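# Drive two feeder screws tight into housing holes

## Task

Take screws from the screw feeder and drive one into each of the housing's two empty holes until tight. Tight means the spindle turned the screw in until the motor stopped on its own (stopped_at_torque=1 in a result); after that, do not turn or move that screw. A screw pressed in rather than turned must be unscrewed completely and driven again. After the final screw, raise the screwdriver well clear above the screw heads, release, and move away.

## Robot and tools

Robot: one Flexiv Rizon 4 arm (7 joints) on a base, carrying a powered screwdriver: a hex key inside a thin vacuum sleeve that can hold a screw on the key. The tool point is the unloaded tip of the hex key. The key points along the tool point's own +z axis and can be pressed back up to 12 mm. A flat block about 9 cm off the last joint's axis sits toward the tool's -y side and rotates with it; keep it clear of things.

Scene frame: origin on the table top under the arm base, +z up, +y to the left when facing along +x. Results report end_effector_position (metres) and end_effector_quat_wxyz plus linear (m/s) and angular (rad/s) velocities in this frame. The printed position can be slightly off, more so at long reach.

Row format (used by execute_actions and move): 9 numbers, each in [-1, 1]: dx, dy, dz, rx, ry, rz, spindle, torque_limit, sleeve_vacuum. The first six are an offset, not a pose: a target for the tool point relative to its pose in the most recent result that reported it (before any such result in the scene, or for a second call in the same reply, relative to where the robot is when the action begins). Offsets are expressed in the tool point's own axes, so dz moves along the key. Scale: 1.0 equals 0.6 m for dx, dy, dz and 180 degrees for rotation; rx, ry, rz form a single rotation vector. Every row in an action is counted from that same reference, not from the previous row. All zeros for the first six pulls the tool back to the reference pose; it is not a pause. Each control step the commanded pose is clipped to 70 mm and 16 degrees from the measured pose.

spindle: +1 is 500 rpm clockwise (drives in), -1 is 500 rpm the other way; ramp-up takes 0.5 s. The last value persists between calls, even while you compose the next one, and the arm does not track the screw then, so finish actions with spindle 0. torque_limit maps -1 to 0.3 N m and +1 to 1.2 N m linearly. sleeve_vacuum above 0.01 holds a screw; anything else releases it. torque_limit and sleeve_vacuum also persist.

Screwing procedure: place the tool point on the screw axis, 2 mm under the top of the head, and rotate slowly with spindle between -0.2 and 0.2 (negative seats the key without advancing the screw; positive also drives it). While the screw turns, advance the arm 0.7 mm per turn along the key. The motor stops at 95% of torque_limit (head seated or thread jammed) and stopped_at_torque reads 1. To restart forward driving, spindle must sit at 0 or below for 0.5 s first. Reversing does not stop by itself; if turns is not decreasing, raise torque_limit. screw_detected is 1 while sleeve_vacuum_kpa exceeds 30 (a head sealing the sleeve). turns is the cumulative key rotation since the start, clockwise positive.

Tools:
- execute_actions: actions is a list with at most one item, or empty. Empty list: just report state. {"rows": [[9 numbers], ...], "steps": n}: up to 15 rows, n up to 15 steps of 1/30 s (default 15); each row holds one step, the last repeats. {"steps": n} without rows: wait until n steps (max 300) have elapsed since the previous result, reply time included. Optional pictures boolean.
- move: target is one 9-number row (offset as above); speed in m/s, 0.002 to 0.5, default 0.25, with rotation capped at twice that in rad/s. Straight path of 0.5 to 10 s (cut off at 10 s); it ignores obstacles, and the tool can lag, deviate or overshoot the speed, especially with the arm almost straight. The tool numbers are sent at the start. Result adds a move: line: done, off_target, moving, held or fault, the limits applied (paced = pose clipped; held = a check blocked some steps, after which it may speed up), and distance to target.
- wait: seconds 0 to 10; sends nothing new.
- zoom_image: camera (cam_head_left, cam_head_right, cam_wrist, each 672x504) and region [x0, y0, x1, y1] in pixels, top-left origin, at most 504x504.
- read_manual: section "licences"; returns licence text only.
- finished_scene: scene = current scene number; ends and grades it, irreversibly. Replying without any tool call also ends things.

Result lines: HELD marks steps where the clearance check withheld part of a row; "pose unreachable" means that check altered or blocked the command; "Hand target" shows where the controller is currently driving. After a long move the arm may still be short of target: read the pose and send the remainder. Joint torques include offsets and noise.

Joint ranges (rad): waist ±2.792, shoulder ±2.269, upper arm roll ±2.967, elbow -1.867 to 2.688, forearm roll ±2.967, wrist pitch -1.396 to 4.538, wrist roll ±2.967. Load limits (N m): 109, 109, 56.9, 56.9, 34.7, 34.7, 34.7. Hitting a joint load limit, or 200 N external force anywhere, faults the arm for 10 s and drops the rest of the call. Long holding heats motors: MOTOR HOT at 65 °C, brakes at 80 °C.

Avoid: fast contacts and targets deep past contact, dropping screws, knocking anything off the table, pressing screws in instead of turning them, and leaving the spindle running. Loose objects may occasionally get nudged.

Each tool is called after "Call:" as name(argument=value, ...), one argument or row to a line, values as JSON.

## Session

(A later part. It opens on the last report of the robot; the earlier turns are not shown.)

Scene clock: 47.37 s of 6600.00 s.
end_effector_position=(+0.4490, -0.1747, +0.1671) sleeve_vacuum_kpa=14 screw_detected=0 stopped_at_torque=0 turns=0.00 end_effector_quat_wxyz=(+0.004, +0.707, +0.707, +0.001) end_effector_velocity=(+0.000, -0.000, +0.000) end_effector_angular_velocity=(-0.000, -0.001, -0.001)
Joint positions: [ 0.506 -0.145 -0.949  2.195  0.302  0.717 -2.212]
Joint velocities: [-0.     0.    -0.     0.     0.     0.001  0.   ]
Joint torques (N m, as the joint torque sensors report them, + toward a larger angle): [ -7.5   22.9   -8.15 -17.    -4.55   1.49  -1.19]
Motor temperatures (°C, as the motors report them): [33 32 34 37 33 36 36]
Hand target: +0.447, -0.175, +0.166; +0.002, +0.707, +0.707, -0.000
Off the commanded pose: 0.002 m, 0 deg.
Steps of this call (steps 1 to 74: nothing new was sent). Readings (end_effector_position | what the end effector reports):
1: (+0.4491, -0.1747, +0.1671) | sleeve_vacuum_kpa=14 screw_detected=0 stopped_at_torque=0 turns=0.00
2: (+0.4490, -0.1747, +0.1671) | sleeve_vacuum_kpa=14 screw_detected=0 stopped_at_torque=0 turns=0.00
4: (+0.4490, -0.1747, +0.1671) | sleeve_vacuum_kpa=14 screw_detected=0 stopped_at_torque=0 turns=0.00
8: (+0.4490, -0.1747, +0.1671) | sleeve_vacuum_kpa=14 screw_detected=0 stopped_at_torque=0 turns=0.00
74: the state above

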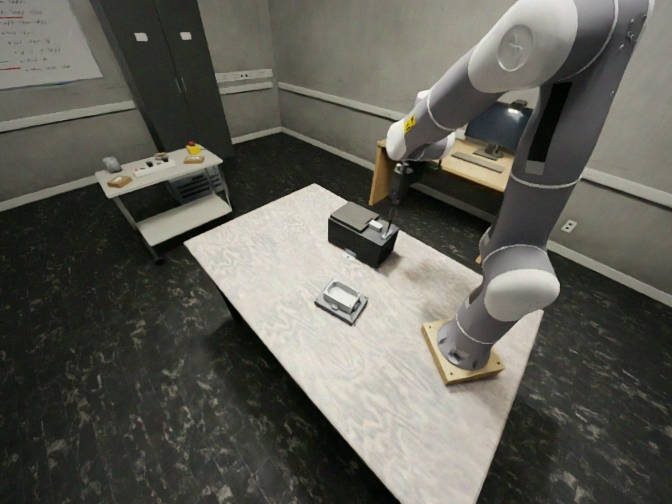

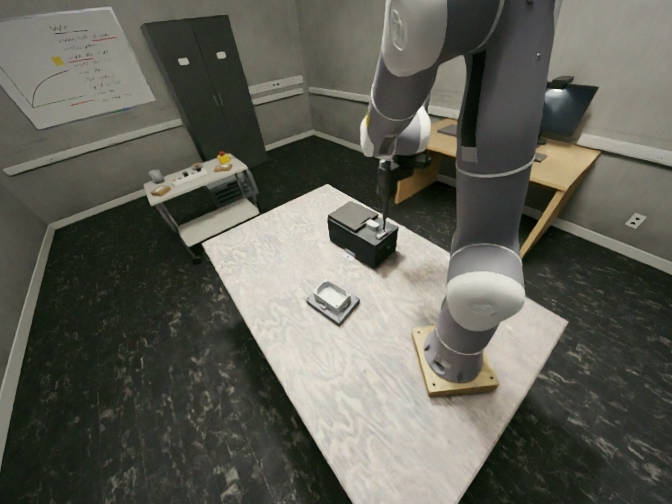

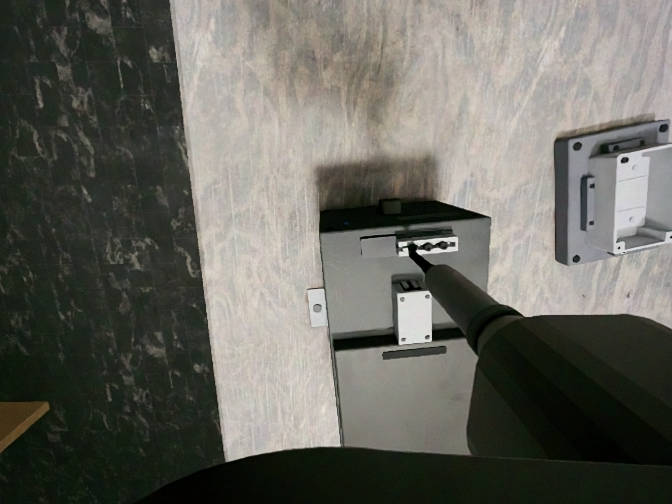

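Call:
move(
  target=[0,0,-0.011,0.0022,0.0013,0,0,0,1],
  speed=0.02,
)

Call:
move(
  target=[-0.001,-0.006,0,0,0,0,0,0,1],
  speed=0.01,
)

Call:
zoom_image(
  camera="cam_wrist",
  region=[380,220,450,280],
)

Scene clock: 52.90 s of 6600.00 s.
end_effector_position=(+0.4490, -0.1748, +0.1737) sleeve_vacuum_kpa=14 screw_detected=0 stopped_at_torque=0 turns=0.00 end_effector_quat_wxyz=(+0.000, +0.707, +0.707, +0.000) end_effector_velocity=(-0.001, +0.000, +0.000) end_effector_angular_velocity=(+0.001, +0.001, -0.000)
Joint positions: [ 0.508 -0.132 -0.953  2.185  0.283  0.693 -2.199]
Joint velocities: [-0.     0.001 -0.     0.    -0.002 -0.002  0.001]
Joint torques (N m, as the joint torque sensors report them, + toward a larger angle): [ -2.82  26.66  -6.52 -25.2   -3.1    3.01   0.49]
Motor temperatures (°C, as the motors report them): [33 32 34 37 33 36 36]
Hand target: +0.449, -0.175, +0.174; -0.000, +0.707, +0.707, +0.000
Off the commanded pose: 0.000 m, 0 deg.
After step 90, 1.83 s passed at rest.
move: done

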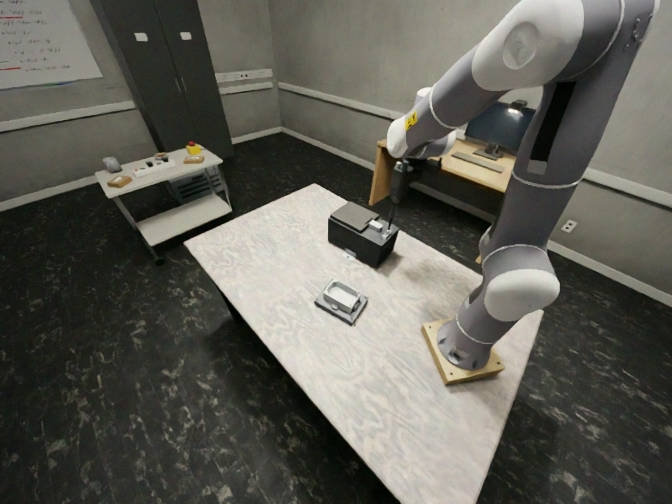

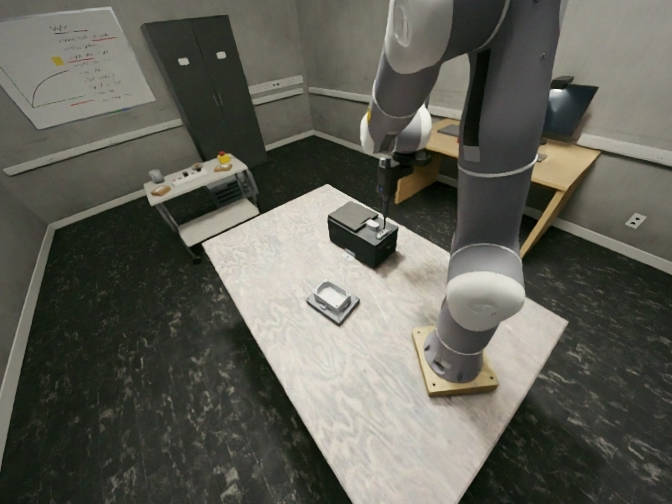

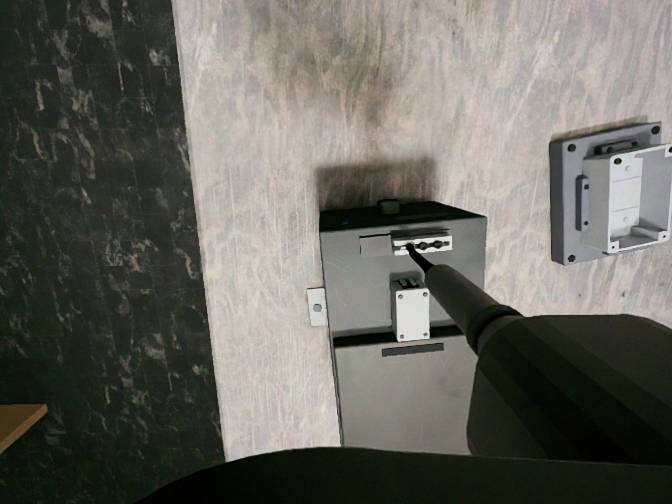

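Scene clock: 53.60 s of 6600.00 s.
end_effector_position=(+0.4453, -0.1753, +0.1736) sleeve_vacuum_kpa=14 screw_detected=0 stopped_at_torque=0 turns=0.00 end_effector_quat_wxyz=(-0.000, +0.707, +0.707, +0.000) end_effector_velocity=(-0.000, +0.000, +0.000) end_effector_angular_velocity=(+0.000, +0.000, +0.000)
Joint positions: [ 0.508 -0.121 -0.955  2.196  0.273  0.698 -2.197]
Joint velocities: [-0.     0.001  0.     0.001 -0.001  0.     0.001]
Joint torques (N m, as the joint torque sensors report them, + toward a larger angle): [ -3.32  25.11  -6.17 -24.34  -3.01   4.86   0.44]
Motor temperatures (°C, as the motors report them): [33 32 34 37 33 36 36]
Hand target: +0.445, -0.175, +0.174; +0.000, +0.707, +0.707, +0.000
Off the commanded pose: 0.000 m, 0 deg.
move: done

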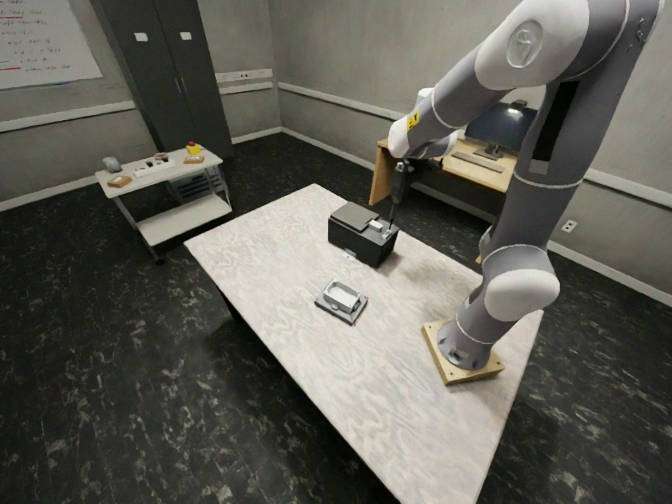

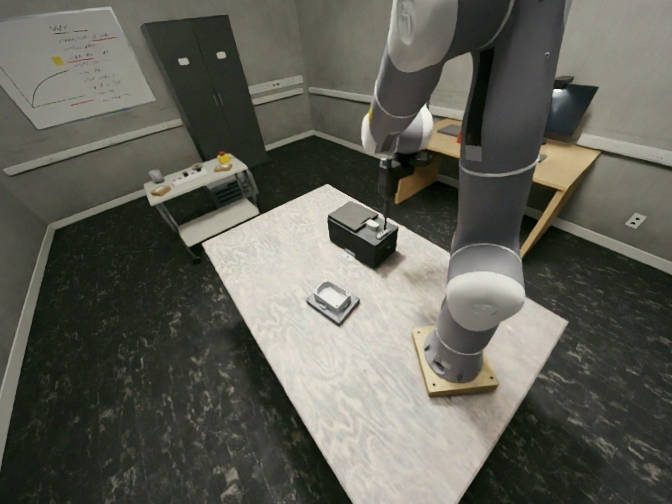

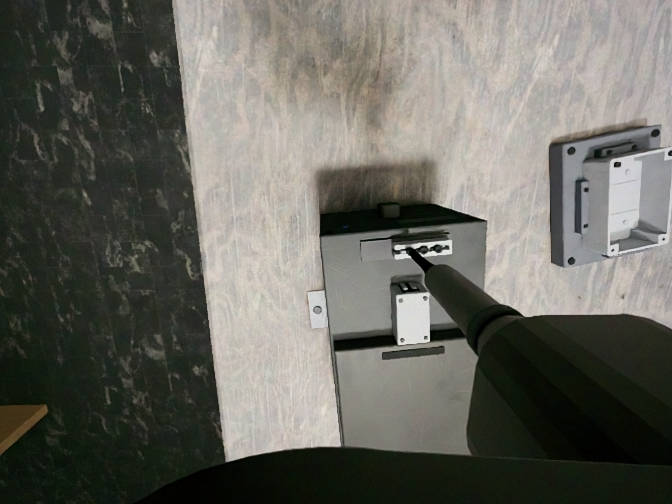

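Region (380, 220, 450, 280) of cam_wrist's 672x504 image, scaled by 7.200, with more detail than that image has; it fills the top 432 rows of this view, and the rest is white.

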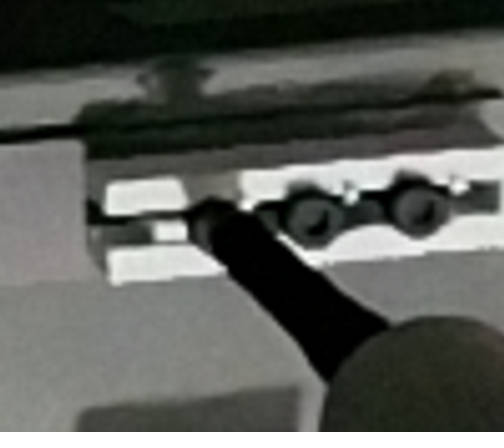

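Call:
move(
  target=[-0.001,0,0.015,0,0,0,-0.1,0,1],
  speed=0.008,
)

Call:
execute_actions(
  actions=[
    {"rows":[[0,0,0,0,0,0,0,0,1]],"steps":5},
  ],
)

Call:
zoom_image(
  camera="cam_wrist",
  region=[380,220,450,280],
)

Scene clock: 58.57 s of 6600.00 s.
end_effector_position=(+0.4454, -0.1759, +0.1648) sleeve_vacuum_kpa=14 screw_detected=0 stopped_at_torque=0 turns=-1.10 end_effector_quat_wxyz=(-0.000, +0.707, +0.707, +0.000) end_effector_velocity=(+0.000, +0.000, -0.000) end_effector_angular_velocity=(+0.000, -0.000, +0.001)
Joint positions: [ 0.498 -0.157 -0.948  2.191  0.314  0.709 -2.226]
Joint velocities: [-0.    -0.001  0.    -0.001  0.002 -0.    -0.002]
Joint torques (N m, as the joint torque sensors report them, + toward a larger angle): [ -4.25  24.2   -5.76 -23.26  -2.52   4.41  -0.26]
Motor temperatures (°C, as the motors report them): [33 32 34 37 33 36 36]
Hand target: +0.445, -0.176, +0.165; -0.000, +0.707, +0.707, -0.000
Off the commanded pose: 0.000 m, 0 deg.
After step 90, 0.63 s passed at rest.
move: done

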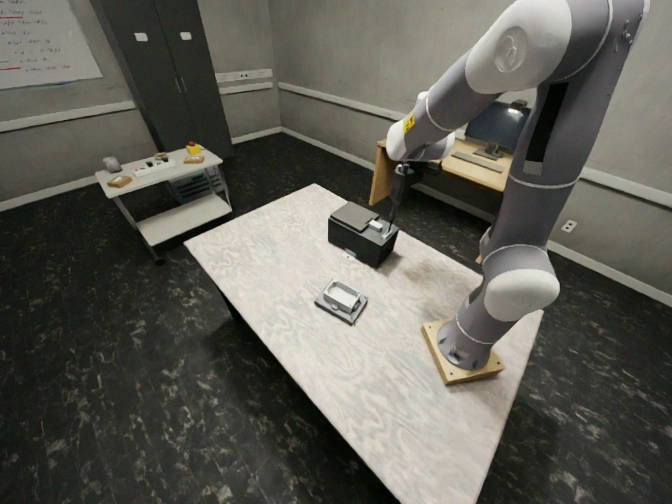

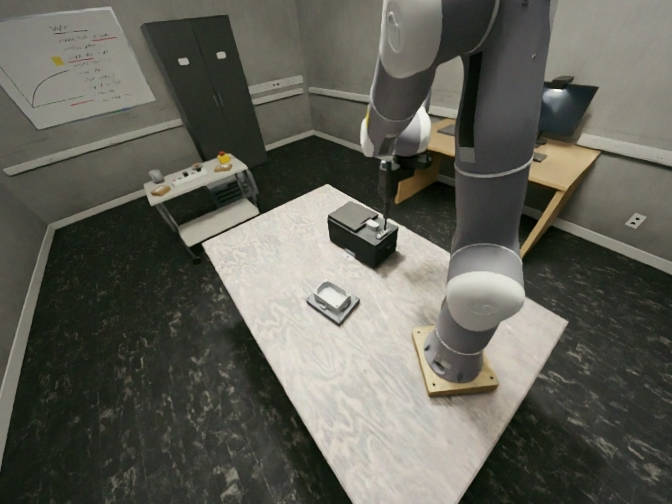

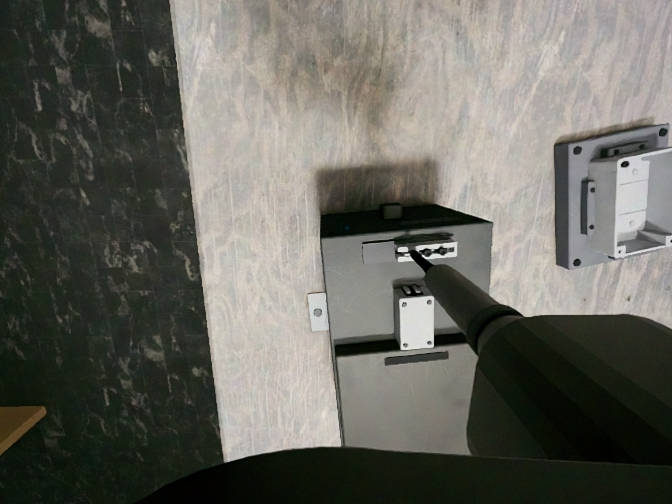

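Scene clock: 58.73 s of 6600.00 s.
end_effector_position=(+0.4456, -0.1760, +0.1649) sleeve_vacuum_kpa=14 screw_detected=0 stopped_at_torque=0 turns=-1.10 end_effector_quat_wxyz=(-0.000, +0.707, +0.707, +0.000) end_effector_velocity=(-0.000, -0.000, +0.000) end_effector_angular_velocity=(-0.000, -0.000, +0.000)
Joint positions: [ 0.498 -0.157 -0.948  2.191  0.314  0.709 -2.226]
Joint velocities: [-0.  0.  0.  0. -0.  0. -0.]
Joint torques (N m, as the joint torque sensors report them, + toward a larger angle): [ -3.38  25.11  -6.81 -23.54  -2.69   4.1   -0.04]
Motor temperatures (°C, as the motors report them): [33 32 34 37 33 36 36]
Hand target: +0.445, -0.176, +0.165; -0.000, +0.707, +0.707, +0.000
Off the commanded pose: 0.000 m, 0 deg.
Steps of this call (steps 1 to 5: all 5 steps of this action). Readings (end_effector_position | what the end effector reports):
1: (+0.4454, -0.1759, +0.1648) | sleeve_vacuum_kpa=14 screw_detected=0 stopped_at_torque=0 turns=-1.10
2: (+0.4455, -0.1760, +0.1649) | sleeve_vacuum_kpa=14 screw_detected=0 stopped_at_torque=0 turns=-1.10
4: (+0.4456, -0.1760, +0.1649) | sleeve_vacuum_kpa=14 screw_detected=0 stopped_at_torque=0 turns=-1.10
5: the state above

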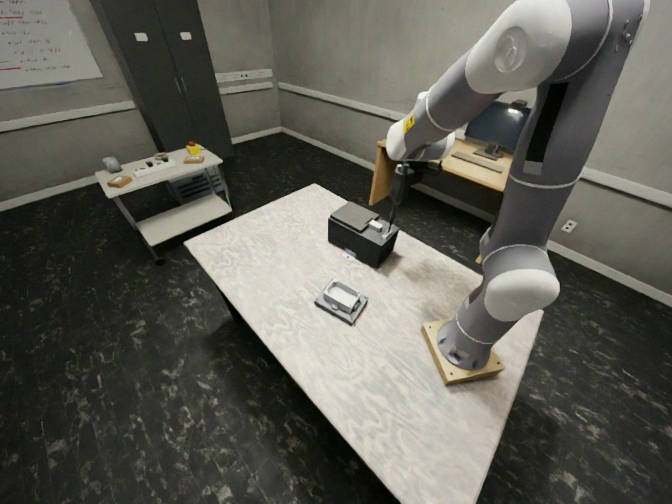

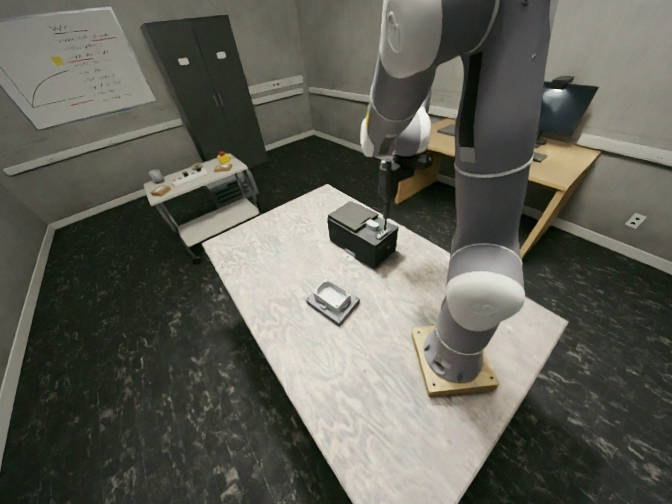

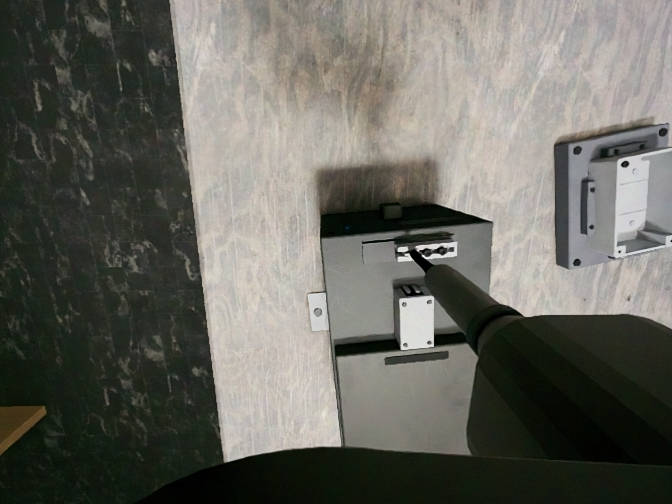

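Region (380, 220, 450, 280) of cam_wrist's 672x504 image, scaled by 7.200, with more detail than that image has; it fills the top 432 rows of this view, and the rest is white.

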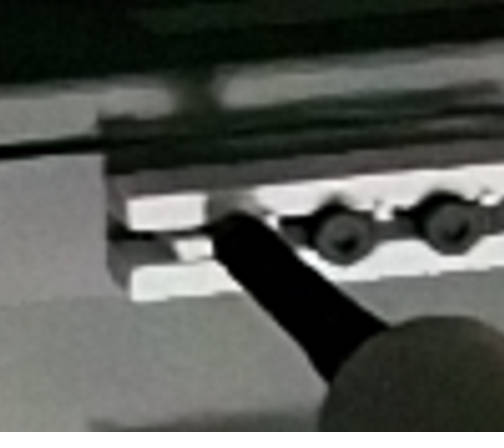

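Call:
move(
  target=[-0.002,-0.0017,0,0,0,0,-0.1,0,1],
  speed=0.002,
)

Call:
execute_actions(
  actions=[
    {"rows":[[0,0,0,0,0,0,0,0,1]],"steps":5},
  ],
  pictures=false,
)

Call:
zoom_image(
  camera="cam_wrist",
  region=[380,220,450,280],
)

Scene clock: 65.77 s of 6600.00 s.
end_effector_position=(+0.4449, -0.1773, +0.1652) sleeve_vacuum_kpa=14 screw_detected=0 stopped_at_torque=0 turns=-1.92 end_effector_quat_wxyz=(+0.000, +0.707, +0.707, +0.000) end_effector_velocity=(+0.000, -0.000, -0.000) end_effector_angular_velocity=(-0.000, -0.000, -0.000)
Joint positions: [ 0.496 -0.157 -0.949  2.191  0.314  0.709 -2.23 ]
Joint velocities: [-0. -0. -0.  0.  0.  0. -0.]
Joint torques (N m, as the joint torque sensors report them, + toward a larger angle): [ -4.88  24.04  -6.94 -21.62  -2.53   3.81  -0.03]
Motor temperatures (°C, as the motors report them): [33 32 34 37 33 36 36]
Hand target: +0.445, -0.177, +0.165; -0.000, +0.707, +0.707, +0.000
Off the commanded pose: 0.000 m, 0 deg.
After step 90, 3.03 s passed at rest.
move: done

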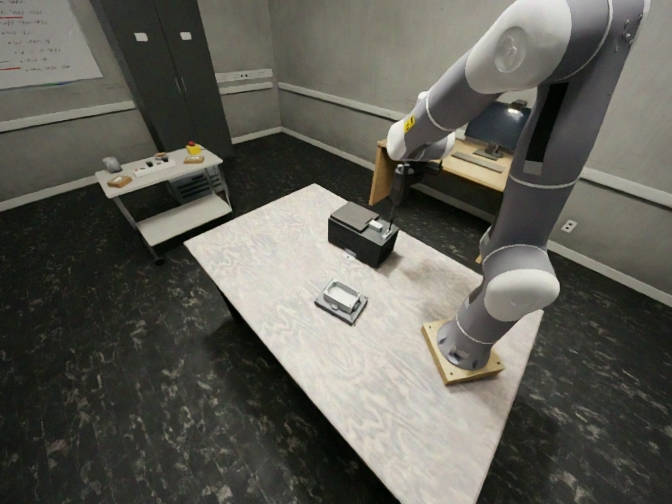

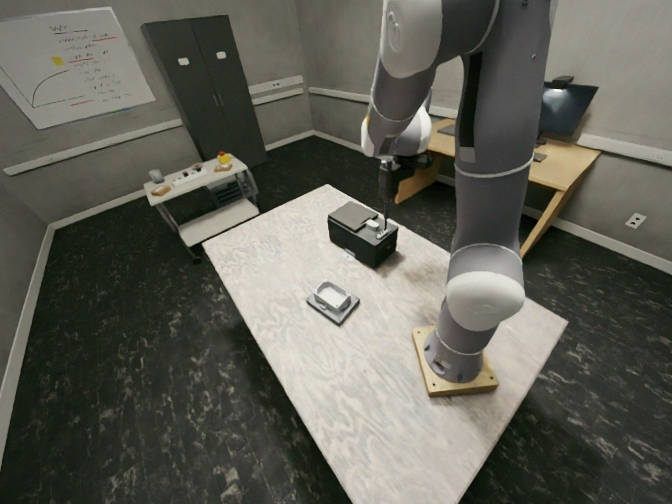

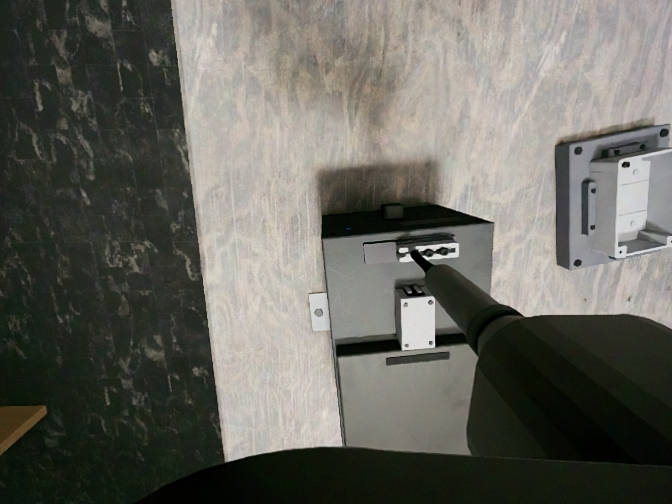

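Scene clock: 65.93 s of 6600.00 s.
end_effector_position=(+0.4451, -0.1773, +0.1652) sleeve_vacuum_kpa=14 screw_detected=0 stopped_at_torque=0 turns=-1.92 end_effector_quat_wxyz=(+0.000, +0.707, +0.707, +0.000) end_effector_velocity=(+0.000, +0.000, +0.000) end_effector_angular_velocity=(+0.001, -0.001, +0.000)
Joint positions: [ 0.496 -0.157 -0.949  2.191  0.314  0.709 -2.23 ]
Joint velocities: [-0.     0.     0.    -0.001  0.    -0.    -0.   ]
Joint torques (N m, as the joint torque sensors report them, + toward a larger angle): [ -3.39  25.85  -6.51 -23.74  -2.89   4.05   0.18]
Motor temperatures (°C, as the motors report them): [33 32 34 37 33 36 36]
Hand target: +0.445, -0.177, +0.165; +0.000, +0.707, +0.707, +0.000
Off the commanded pose: 0.000 m, 0 deg.
Steps of this call (steps 1 to 5: all 5 steps of this action). Readings (end_effector_position | what the end effector reports):
1: (+0.4449, -0.1773, +0.1652) | sleeve_vacuum_kpa=14 screw_detected=0 stopped_at_torque=0 turns=-1.92
2: (+0.4450, -0.1773, +0.1652) | sleeve_vacuum_kpa=14 screw_detected=0 stopped_at_torque=0 turns=-1.92
4: (+0.4450, -0.1773, +0.1652) | sleeve_vacuum_kpa=14 screw_detected=0 stopped_at_torque=0 turns=-1.92
5: the state above

Region (380, 220, 450, 280) of cam_wrist's 672x504 image, scaled by 7.200, with more detail than that image has; it fills the top 432 rows of this view, and the rest is white.

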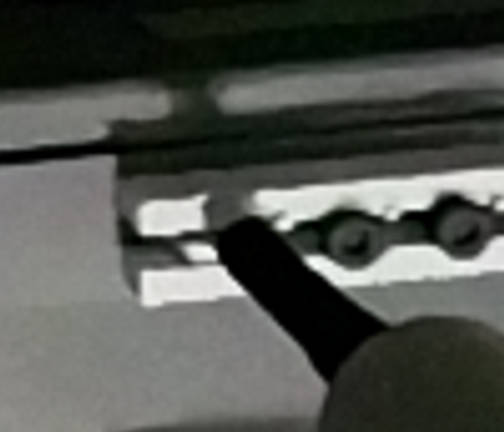

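Call:
move(
  target=[-0.0005,-0.0025,0.002,0,0,0,-0.1,0,1],
  speed=0.002,
)

Call:
execute_actions(
  actions=[
    {"rows":[[0,0,0,0,0,0,0,0,1]],"steps":5},
  ],
  pictures=false,
)

Call:
zoom_image(
  camera="cam_wrist",
  region=[380,220,450,280],
)

Scene clock: 71.90 s of 6600.00 s.
end_effector_position=(+0.4440, -0.1777, +0.1644) sleeve_vacuum_kpa=14 screw_detected=0 stopped_at_torque=0 turns=-2.91 end_effector_quat_wxyz=(+0.001, +0.707, +0.707, +0.000) end_effector_velocity=(-0.000, +0.000, -0.000) end_effector_angular_velocity=(-0.000, +0.000, +0.001)
Joint positions: [ 0.495 -0.157 -0.949  2.194  0.315  0.713 -2.232]
Joint velocities: [-0. -0.  0.  0. -0.  0. -0.]
Joint torques (N m, as the joint torque sensors report them, + toward a larger angle): [ -4.13  23.23  -6.8  -21.41  -2.73   4.27  -0.06]
Motor temperatures (°C, as the motors report them): [33 32 34 37 33 36 36]
Hand target: +0.444, -0.178, +0.164; +0.000, +0.707, +0.707, +0.000
Off the commanded pose: 0.001 m, 0 deg.
After step 90, 1.77 s passed at rest.
move: done

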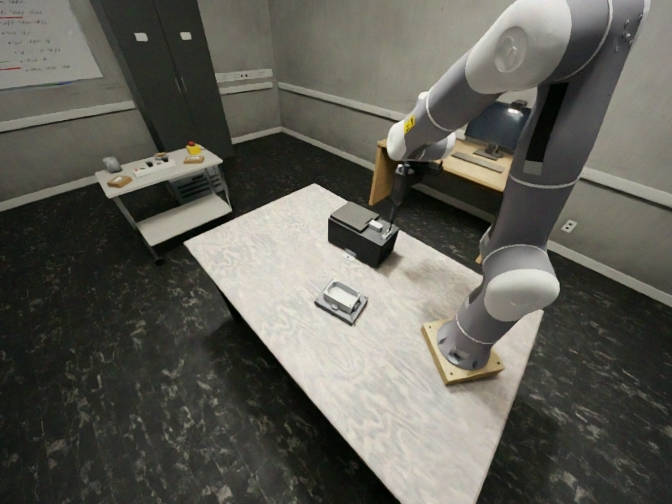

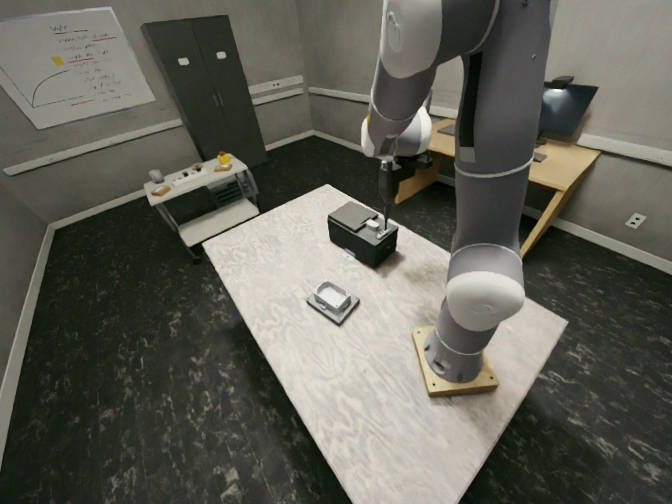

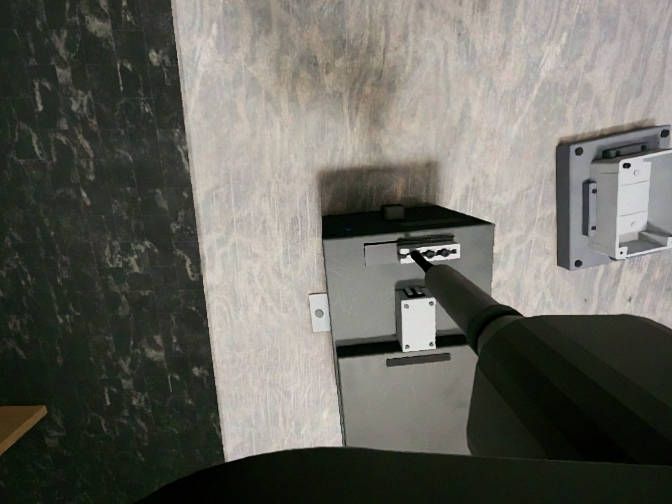

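Scene clock: 72.07 s of 6600.00 s.
end_effector_position=(+0.4441, -0.1777, +0.1645) sleeve_vacuum_kpa=14 screw_detected=0 stopped_at_torque=0 turns=-2.91 end_effector_quat_wxyz=(+0.001, +0.707, +0.707, +0.000) end_effector_velocity=(+0.000, -0.000, +0.000) end_effector_angular_velocity=(-0.001, -0.000, -0.000)
Joint positions: [ 0.495 -0.157 -0.949  2.194  0.315  0.713 -2.232]
Joint velocities: [-0.    -0.    -0.001 -0.    -0.     0.    -0.   ]
Joint torques (N m, as the joint torque sensors report them, + toward a larger angle): [ -4.53  25.24  -6.72 -22.93  -2.98   4.11   0.14]
Motor temperatures (°C, as the motors report them): [33 32 34 37 33 36 36]
Hand target: +0.444, -0.178, +0.164; +0.001, +0.707, +0.707, +0.000
Off the commanded pose: 0.000 m, 0 deg.
Steps of this call (steps 1 to 5: all 5 steps of this action). Readings (end_effector_position | what the end effector reports):
1: (+0.4440, -0.1777, +0.1644) | sleeve_vacuum_kpa=14 screw_detected=0 stopped_at_torque=0 turns=-2.91
2: (+0.4440, -0.1777, +0.1644) | sleeve_vacuum_kpa=14 screw_detected=0 stopped_at_torque=0 turns=-2.91
4: (+0.4441, -0.1777, +0.1645) | sleeve_vacuum_kpa=14 screw_detected=0 stopped_at_torque=0 turns=-2.91
5: the state above

Region (380, 220, 450, 280) of cam_wrist's 672x504 image, scaled by 7.200, with more detail than that image has; it fills the top 432 rows of this view, and the rest is white.

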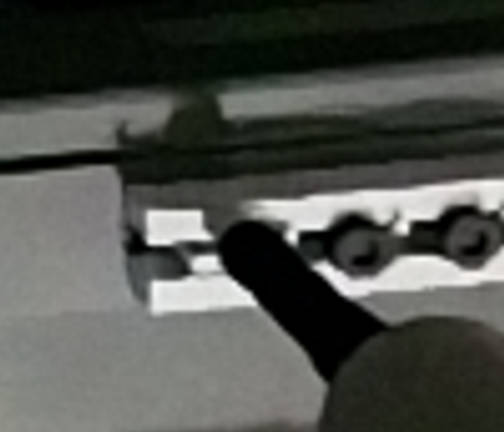

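Call:
move(
  target=[0.0022,0.0028,-0.001,0,0,0,-0.15,0,1],
  speed=0.002,
)

Call:
execute_actions(
  actions=[
    {"rows":[[0,0,0,0,0,0,0,0,1]],"steps":5},
  ],
  pictures=false,
)

Call:
zoom_image(
  camera="cam_wrist",
  region=[395,235,430,265],
)

Scene clock: 78.57 s of 6600.00 s.
end_effector_position=(+0.4461, -0.1767, +0.1653) sleeve_vacuum_kpa=14 screw_detected=0 stopped_at_torque=0 turns=-4.51 end_effector_quat_wxyz=(+0.001, +0.707, +0.707, +0.001) end_effector_velocity=(-0.000, +0.000, +0.000) end_effector_angular_velocity=(+0.000, +0.000, -0.000)
Joint positions: [ 0.498 -0.156 -0.949  2.191  0.314  0.712 -2.228]
Joint velocities: [ 0.  0. -0.  0.  0. -0.  0.]
Joint torques (N m, as the joint torque sensors report them, + toward a larger angle): [ -2.7   25.52  -5.8  -23.07  -3.05   2.79   0.49]
Motor temperatures (°C, as the motors report them): [33 32 34 37 33 36 36]
Hand target: +0.446, -0.176, +0.165; +0.001, +0.707, +0.707, +0.001
Off the commanded pose: 0.001 m, 0 deg.
After step 90, 2.20 s passed at rest.
move: done

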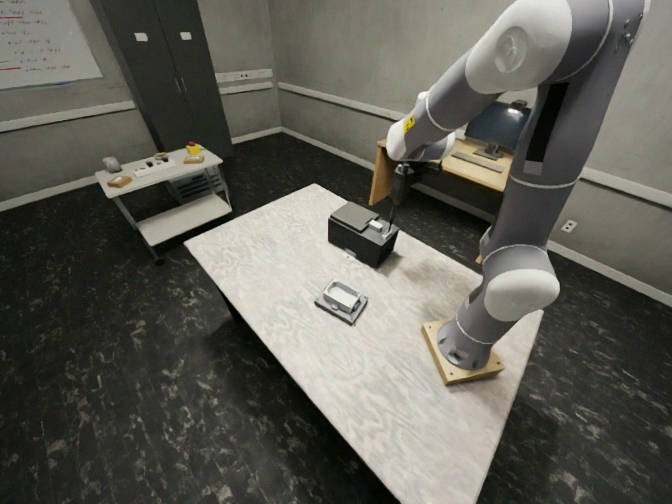

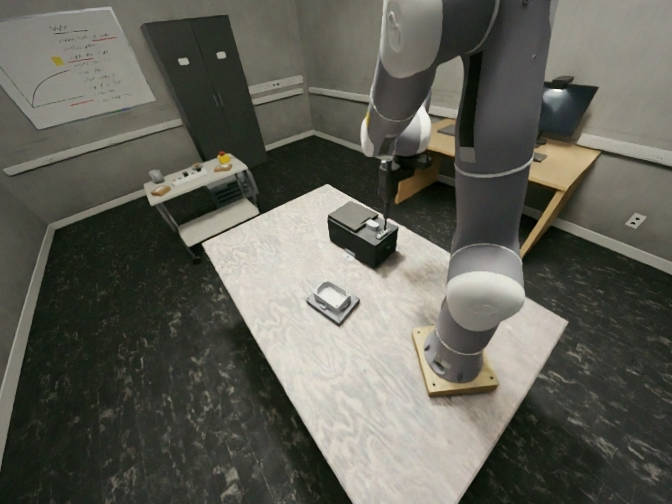

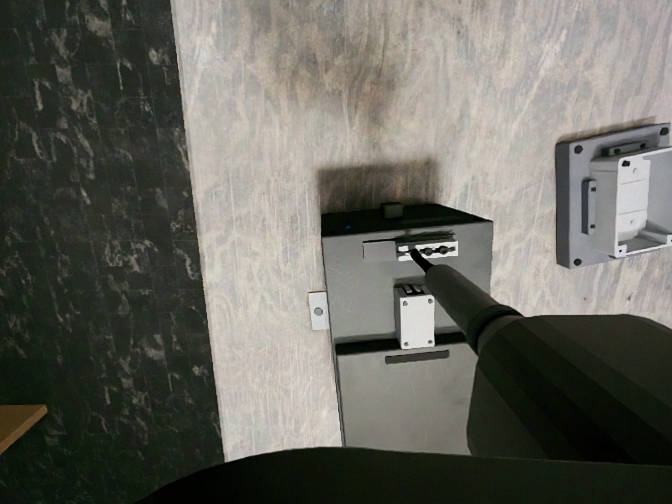

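Scene clock: 78.73 s of 6600.00 s.
end_effector_position=(+0.4463, -0.1768, +0.1653) sleeve_vacuum_kpa=14 screw_detected=0 stopped_at_torque=0 turns=-4.51 end_effector_quat_wxyz=(+0.001, +0.707, +0.707, +0.001) end_effector_velocity=(-0.000, -0.000, -0.000) end_effector_angular_velocity=(-0.000, +0.000, -0.000)
Joint positions: [ 0.498 -0.156 -0.949  2.191  0.314  0.712 -2.228]
Joint velocities: [-0. -0. -0. -0.  0.  0.  0.]
Joint torques (N m, as the joint torque sensors report them, + toward a larger angle): [ -3.38  25.07  -6.69 -23.4   -3.     3.72   0.07]
Motor temperatures (°C, as the motors report them): [33 32 34 37 33 36 36]
Hand target: +0.446, -0.177, +0.165; +0.001, +0.707, +0.707, +0.001
Off the commanded pose: 0.000 m, 0 deg.
Steps of this call (steps 1 to 5: all 5 steps of this action). Readings (end_effector_position | what the end effector reports):
1: (+0.4461, -0.1767, +0.1653) | sleeve_vacuum_kpa=14 screw_detected=0 stopped_at_torque=0 turns=-4.51
2: (+0.4462, -0.1767, +0.1653) | sleeve_vacuum_kpa=14 screw_detected=0 stopped_at_torque=0 turns=-4.51
4: (+0.4462, -0.1768, +0.1653) | sleeve_vacuum_kpa=14 screw_detected=0 stopped_at_torque=0 turns=-4.51
5: the state above

Region (395, 235, 430, 265) of cam_wrist's 672x504 image, scaled by 14.400, with more detail than that image has; it fills the top 432 rows of this view, and the rest is white.

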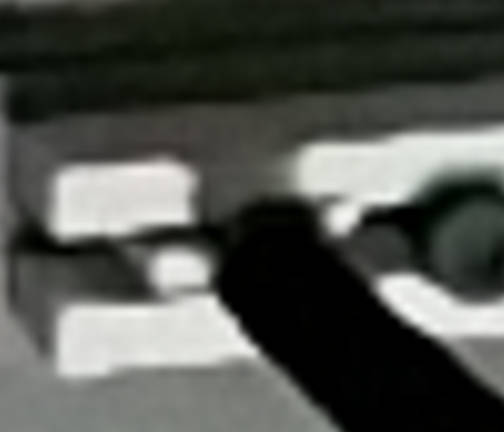

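Screw now sticks out up-right; shift that way and lighten pressure.

Call:
move(
  target=[0.0012,-0.0025,-0.001,0.0009,0,0,-0.15,0,1],
  speed=0.002,
)

Call:
execute_actions(
  actions=[
    {"rows":[[0,0,0,0,0,0,0,0,1]],"steps":5},
  ],
  pictures=false,
)

Call:
zoom_image(
  camera="cam_wrist",
  region=[380,220,450,280],
)

Scene clock: 84.40 s of 6600.00 s.
end_effector_position=(+0.4453, -0.1764, +0.1662) sleeve_vacuum_kpa=14 screw_detected=0 stopped_at_torque=0 turns=-5.86 end_effector_quat_wxyz=(+0.001, +0.707, +0.707, -0.000) end_effector_velocity=(-0.000, -0.000, +0.000) end_effector_angular_velocity=(+0.000, +0.000, -0.000)
Joint positions: [ 0.5   -0.15  -0.949  2.194  0.305  0.711 -2.221]
Joint velocities: [-0.     0.001 -0.     0.    -0.001 -0.     0.001]
Joint torques (N m, as the joint torque sensors report them, + toward a larger angle): [ -3.05  24.7   -6.22 -21.86  -2.95   2.88   0.39]
Motor temperatures (°C, as the motors report them): [33 33 34 38 33 36 36]
Hand target: +0.445, -0.176, +0.166; +0.000, +0.707, +0.707, -0.000
Off the commanded pose: 0.001 m, 0 deg.
After step 90, 1.57 s passed at rest.
move: done

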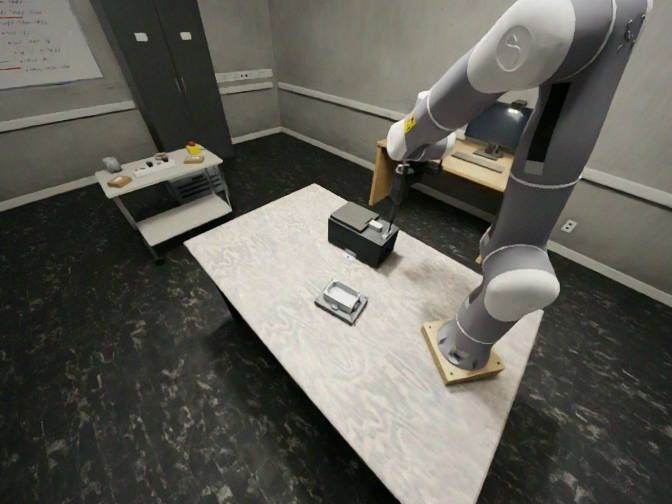

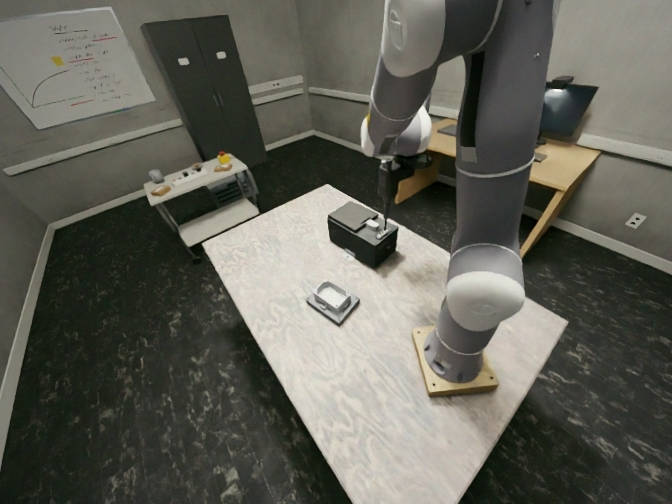

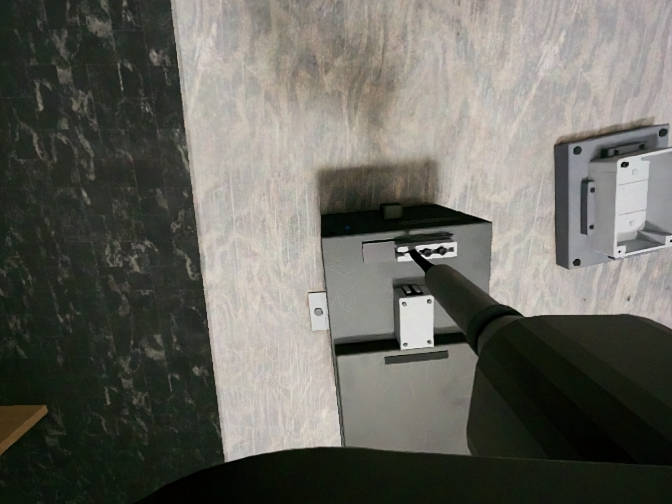

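Scene clock: 84.57 s of 6600.00 s.
end_effector_position=(+0.4453, -0.1764, +0.1662) sleeve_vacuum_kpa=14 screw_detected=0 stopped_at_torque=0 turns=-5.86 end_effector_quat_wxyz=(+0.001, +0.707, +0.707, -0.000) end_effector_velocity=(-0.000, +0.000, -0.000) end_effector_angular_velocity=(+0.000, +0.000, -0.000)
Joint positions: [ 0.5   -0.15  -0.949  2.194  0.305  0.711 -2.221]
Joint velocities: [-0. -0. -0.  0.  0. -0. -0.]
Joint torques (N m, as the joint torque sensors report them, + toward a larger angle): [ -3.7   25.25  -6.78 -23.78  -2.87   3.95   0.17]
Motor temperatures (°C, as the motors report them): [33 33 34 38 33 36 36]
Hand target: +0.445, -0.176, +0.166; +0.001, +0.707, +0.707, -0.000
Off the commanded pose: 0.000 m, 0 deg.
Steps of this call (steps 1 to 5: all 5 steps of this action). Readings (end_effector_position | what the end effector reports):
1: (+0.4453, -0.1764, +0.1662) | sleeve_vacuum_kpa=14 screw_detected=0 stopped_at_torque=0 turns=-5.86
2: (+0.4453, -0.1764, +0.1662) | sleeve_vacuum_kpa=14 screw_detected=0 stopped_at_torque=0 turns=-5.86
4: (+0.4453, -0.1764, +0.1662) | sleeve_vacuum_kpa=14 screw_detected=0 stopped_at_torque=0 turns=-5.86
5: the state above

Region (380, 220, 450, 280) of cam_wrist's 672x504 image, scaled by 7.200, with more detail than that image has; it fills the top 432 rows of this view, and the rest is white.

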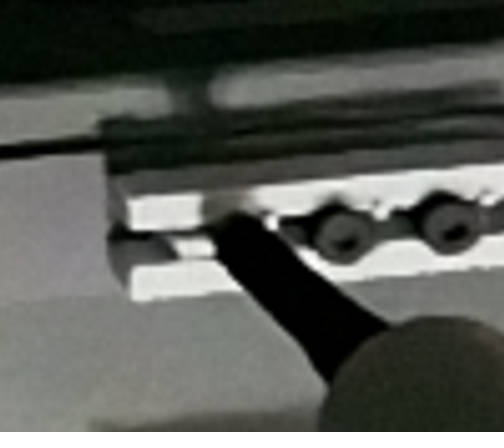

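Call:
move(
  target=[0.0006,-0.0022,0.0005,0,0,0,-0.15,0,1],
  speed=0.002,
)

Call:
execute_actions(
  actions=[
    {"rows":[[0,0,0,0,0,0,0,0,1]],"steps":5},
  ],
  pictures=false,
)

Call:
zoom_image(
  camera="cam_wrist",
  region=[380,220,450,280],
)

Scene clock: 89.43 s of 6600.00 s.
end_effector_position=(+0.4442, -0.1762, +0.1661) sleeve_vacuum_kpa=14 screw_detected=0 stopped_at_torque=0 turns=-7.00 end_effector_quat_wxyz=(+0.001, +0.707, +0.707, +0.000) end_effector_velocity=(+0.000, -0.000, +0.000) end_effector_angular_velocity=(-0.000, -0.001, -0.000)
Joint positions: [ 0.501 -0.145 -0.95   2.199  0.301  0.714 -2.219]
Joint velocities: [-0.     0.001 -0.     0.    -0.001  0.001  0.   ]
Joint torques (N m, as the joint torque sensors report them, + toward a larger angle): [ -2.67  25.44  -6.46 -22.22  -2.99   4.75   0.52]
Motor temperatures (°C, as the motors report them): [33 33 34 38 33 36 36]
Hand target: +0.444, -0.176, +0.166; +0.001, +0.707, +0.707, -0.000
Off the commanded pose: 0.000 m, 0 deg.
After step 90, 0.93 s passed at rest.
move: done

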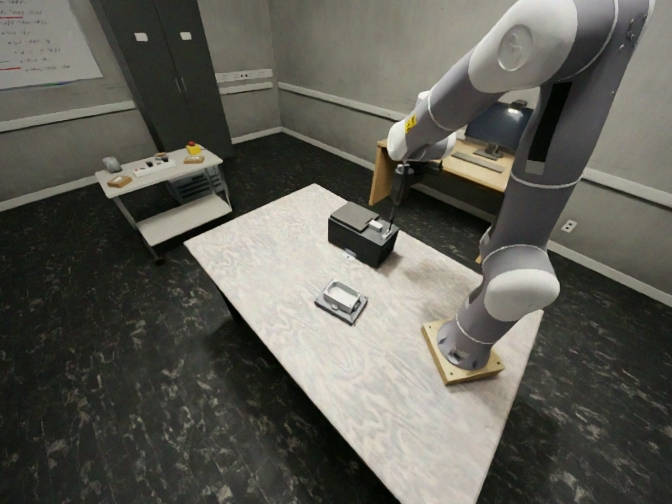

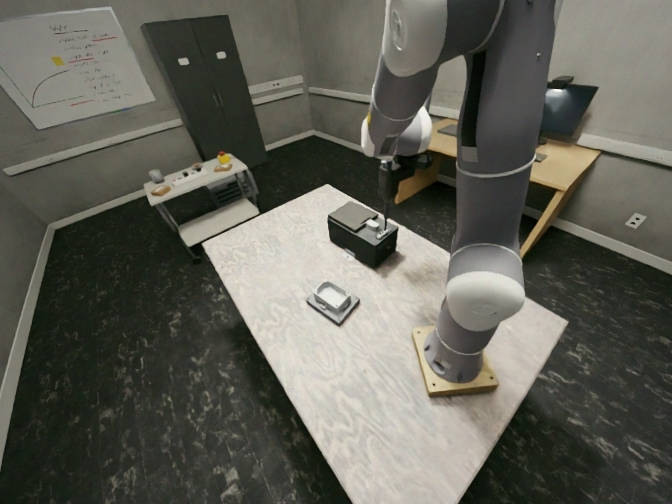

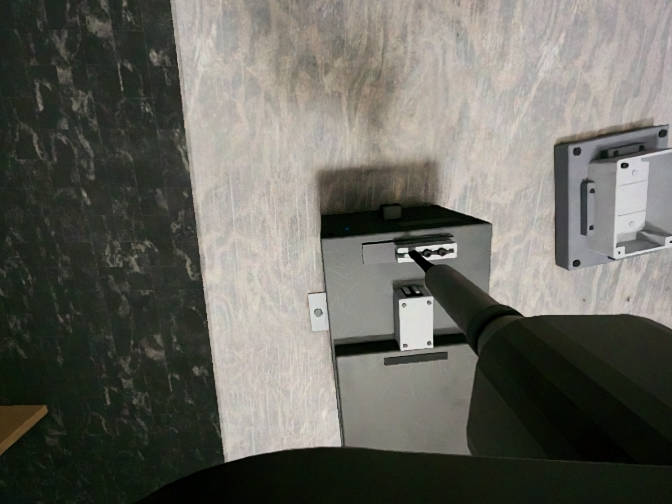

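Scene clock: 89.60 s of 6600.00 s.
end_effector_position=(+0.4443, -0.1762, +0.1662) sleeve_vacuum_kpa=14 screw_detected=0 stopped_at_torque=0 turns=-7.00 end_effector_quat_wxyz=(+0.001, +0.707, +0.707, +0.000) end_effector_velocity=(+0.001, -0.000, +0.000) end_effector_angular_velocity=(-0.001, -0.001, -0.000)
Joint positions: [ 0.501 -0.145 -0.95   2.199  0.301  0.714 -2.219]
Joint velocities: [-0.    -0.    -0.    -0.001  0.     0.     0.   ]
Joint torques (N m, as the joint torque sensors report them, + toward a larger angle): [ -3.52  24.71  -6.54 -23.64  -2.8    4.14   0.19]
Motor temperatures (°C, as the motors report them): [33 33 34 38 33 36 36]
Hand target: +0.444, -0.176, +0.166; +0.001, +0.707, +0.707, +0.000
Off the commanded pose: 0.000 m, 0 deg.
Steps of this call (steps 1 to 5: all 5 steps of this action). Readings (end_effector_position | what the end effector reports):
1: (+0.4442, -0.1762, +0.1661) | sleeve_vacuum_kpa=14 screw_detected=0 stopped_at_torque=0 turns=-7.00
2: (+0.4443, -0.1762, +0.1662) | sleeve_vacuum_kpa=14 screw_detected=0 stopped_at_torque=0 turns=-7.00
4: (+0.4443, -0.1762, +0.1662) | sleeve_vacuum_kpa=14 screw_detected=0 stopped_at_torque=0 turns=-7.00
5: the state above

Region (380, 220, 450, 280) of cam_wrist's 672x504 image, scaled by 7.200, with more detail than that image has; it fills the top 432 rows of this view, and the rest is white.

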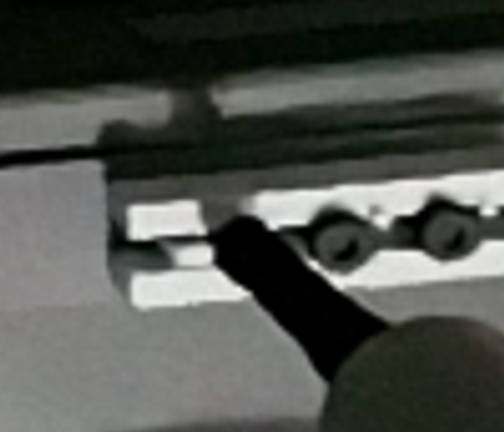

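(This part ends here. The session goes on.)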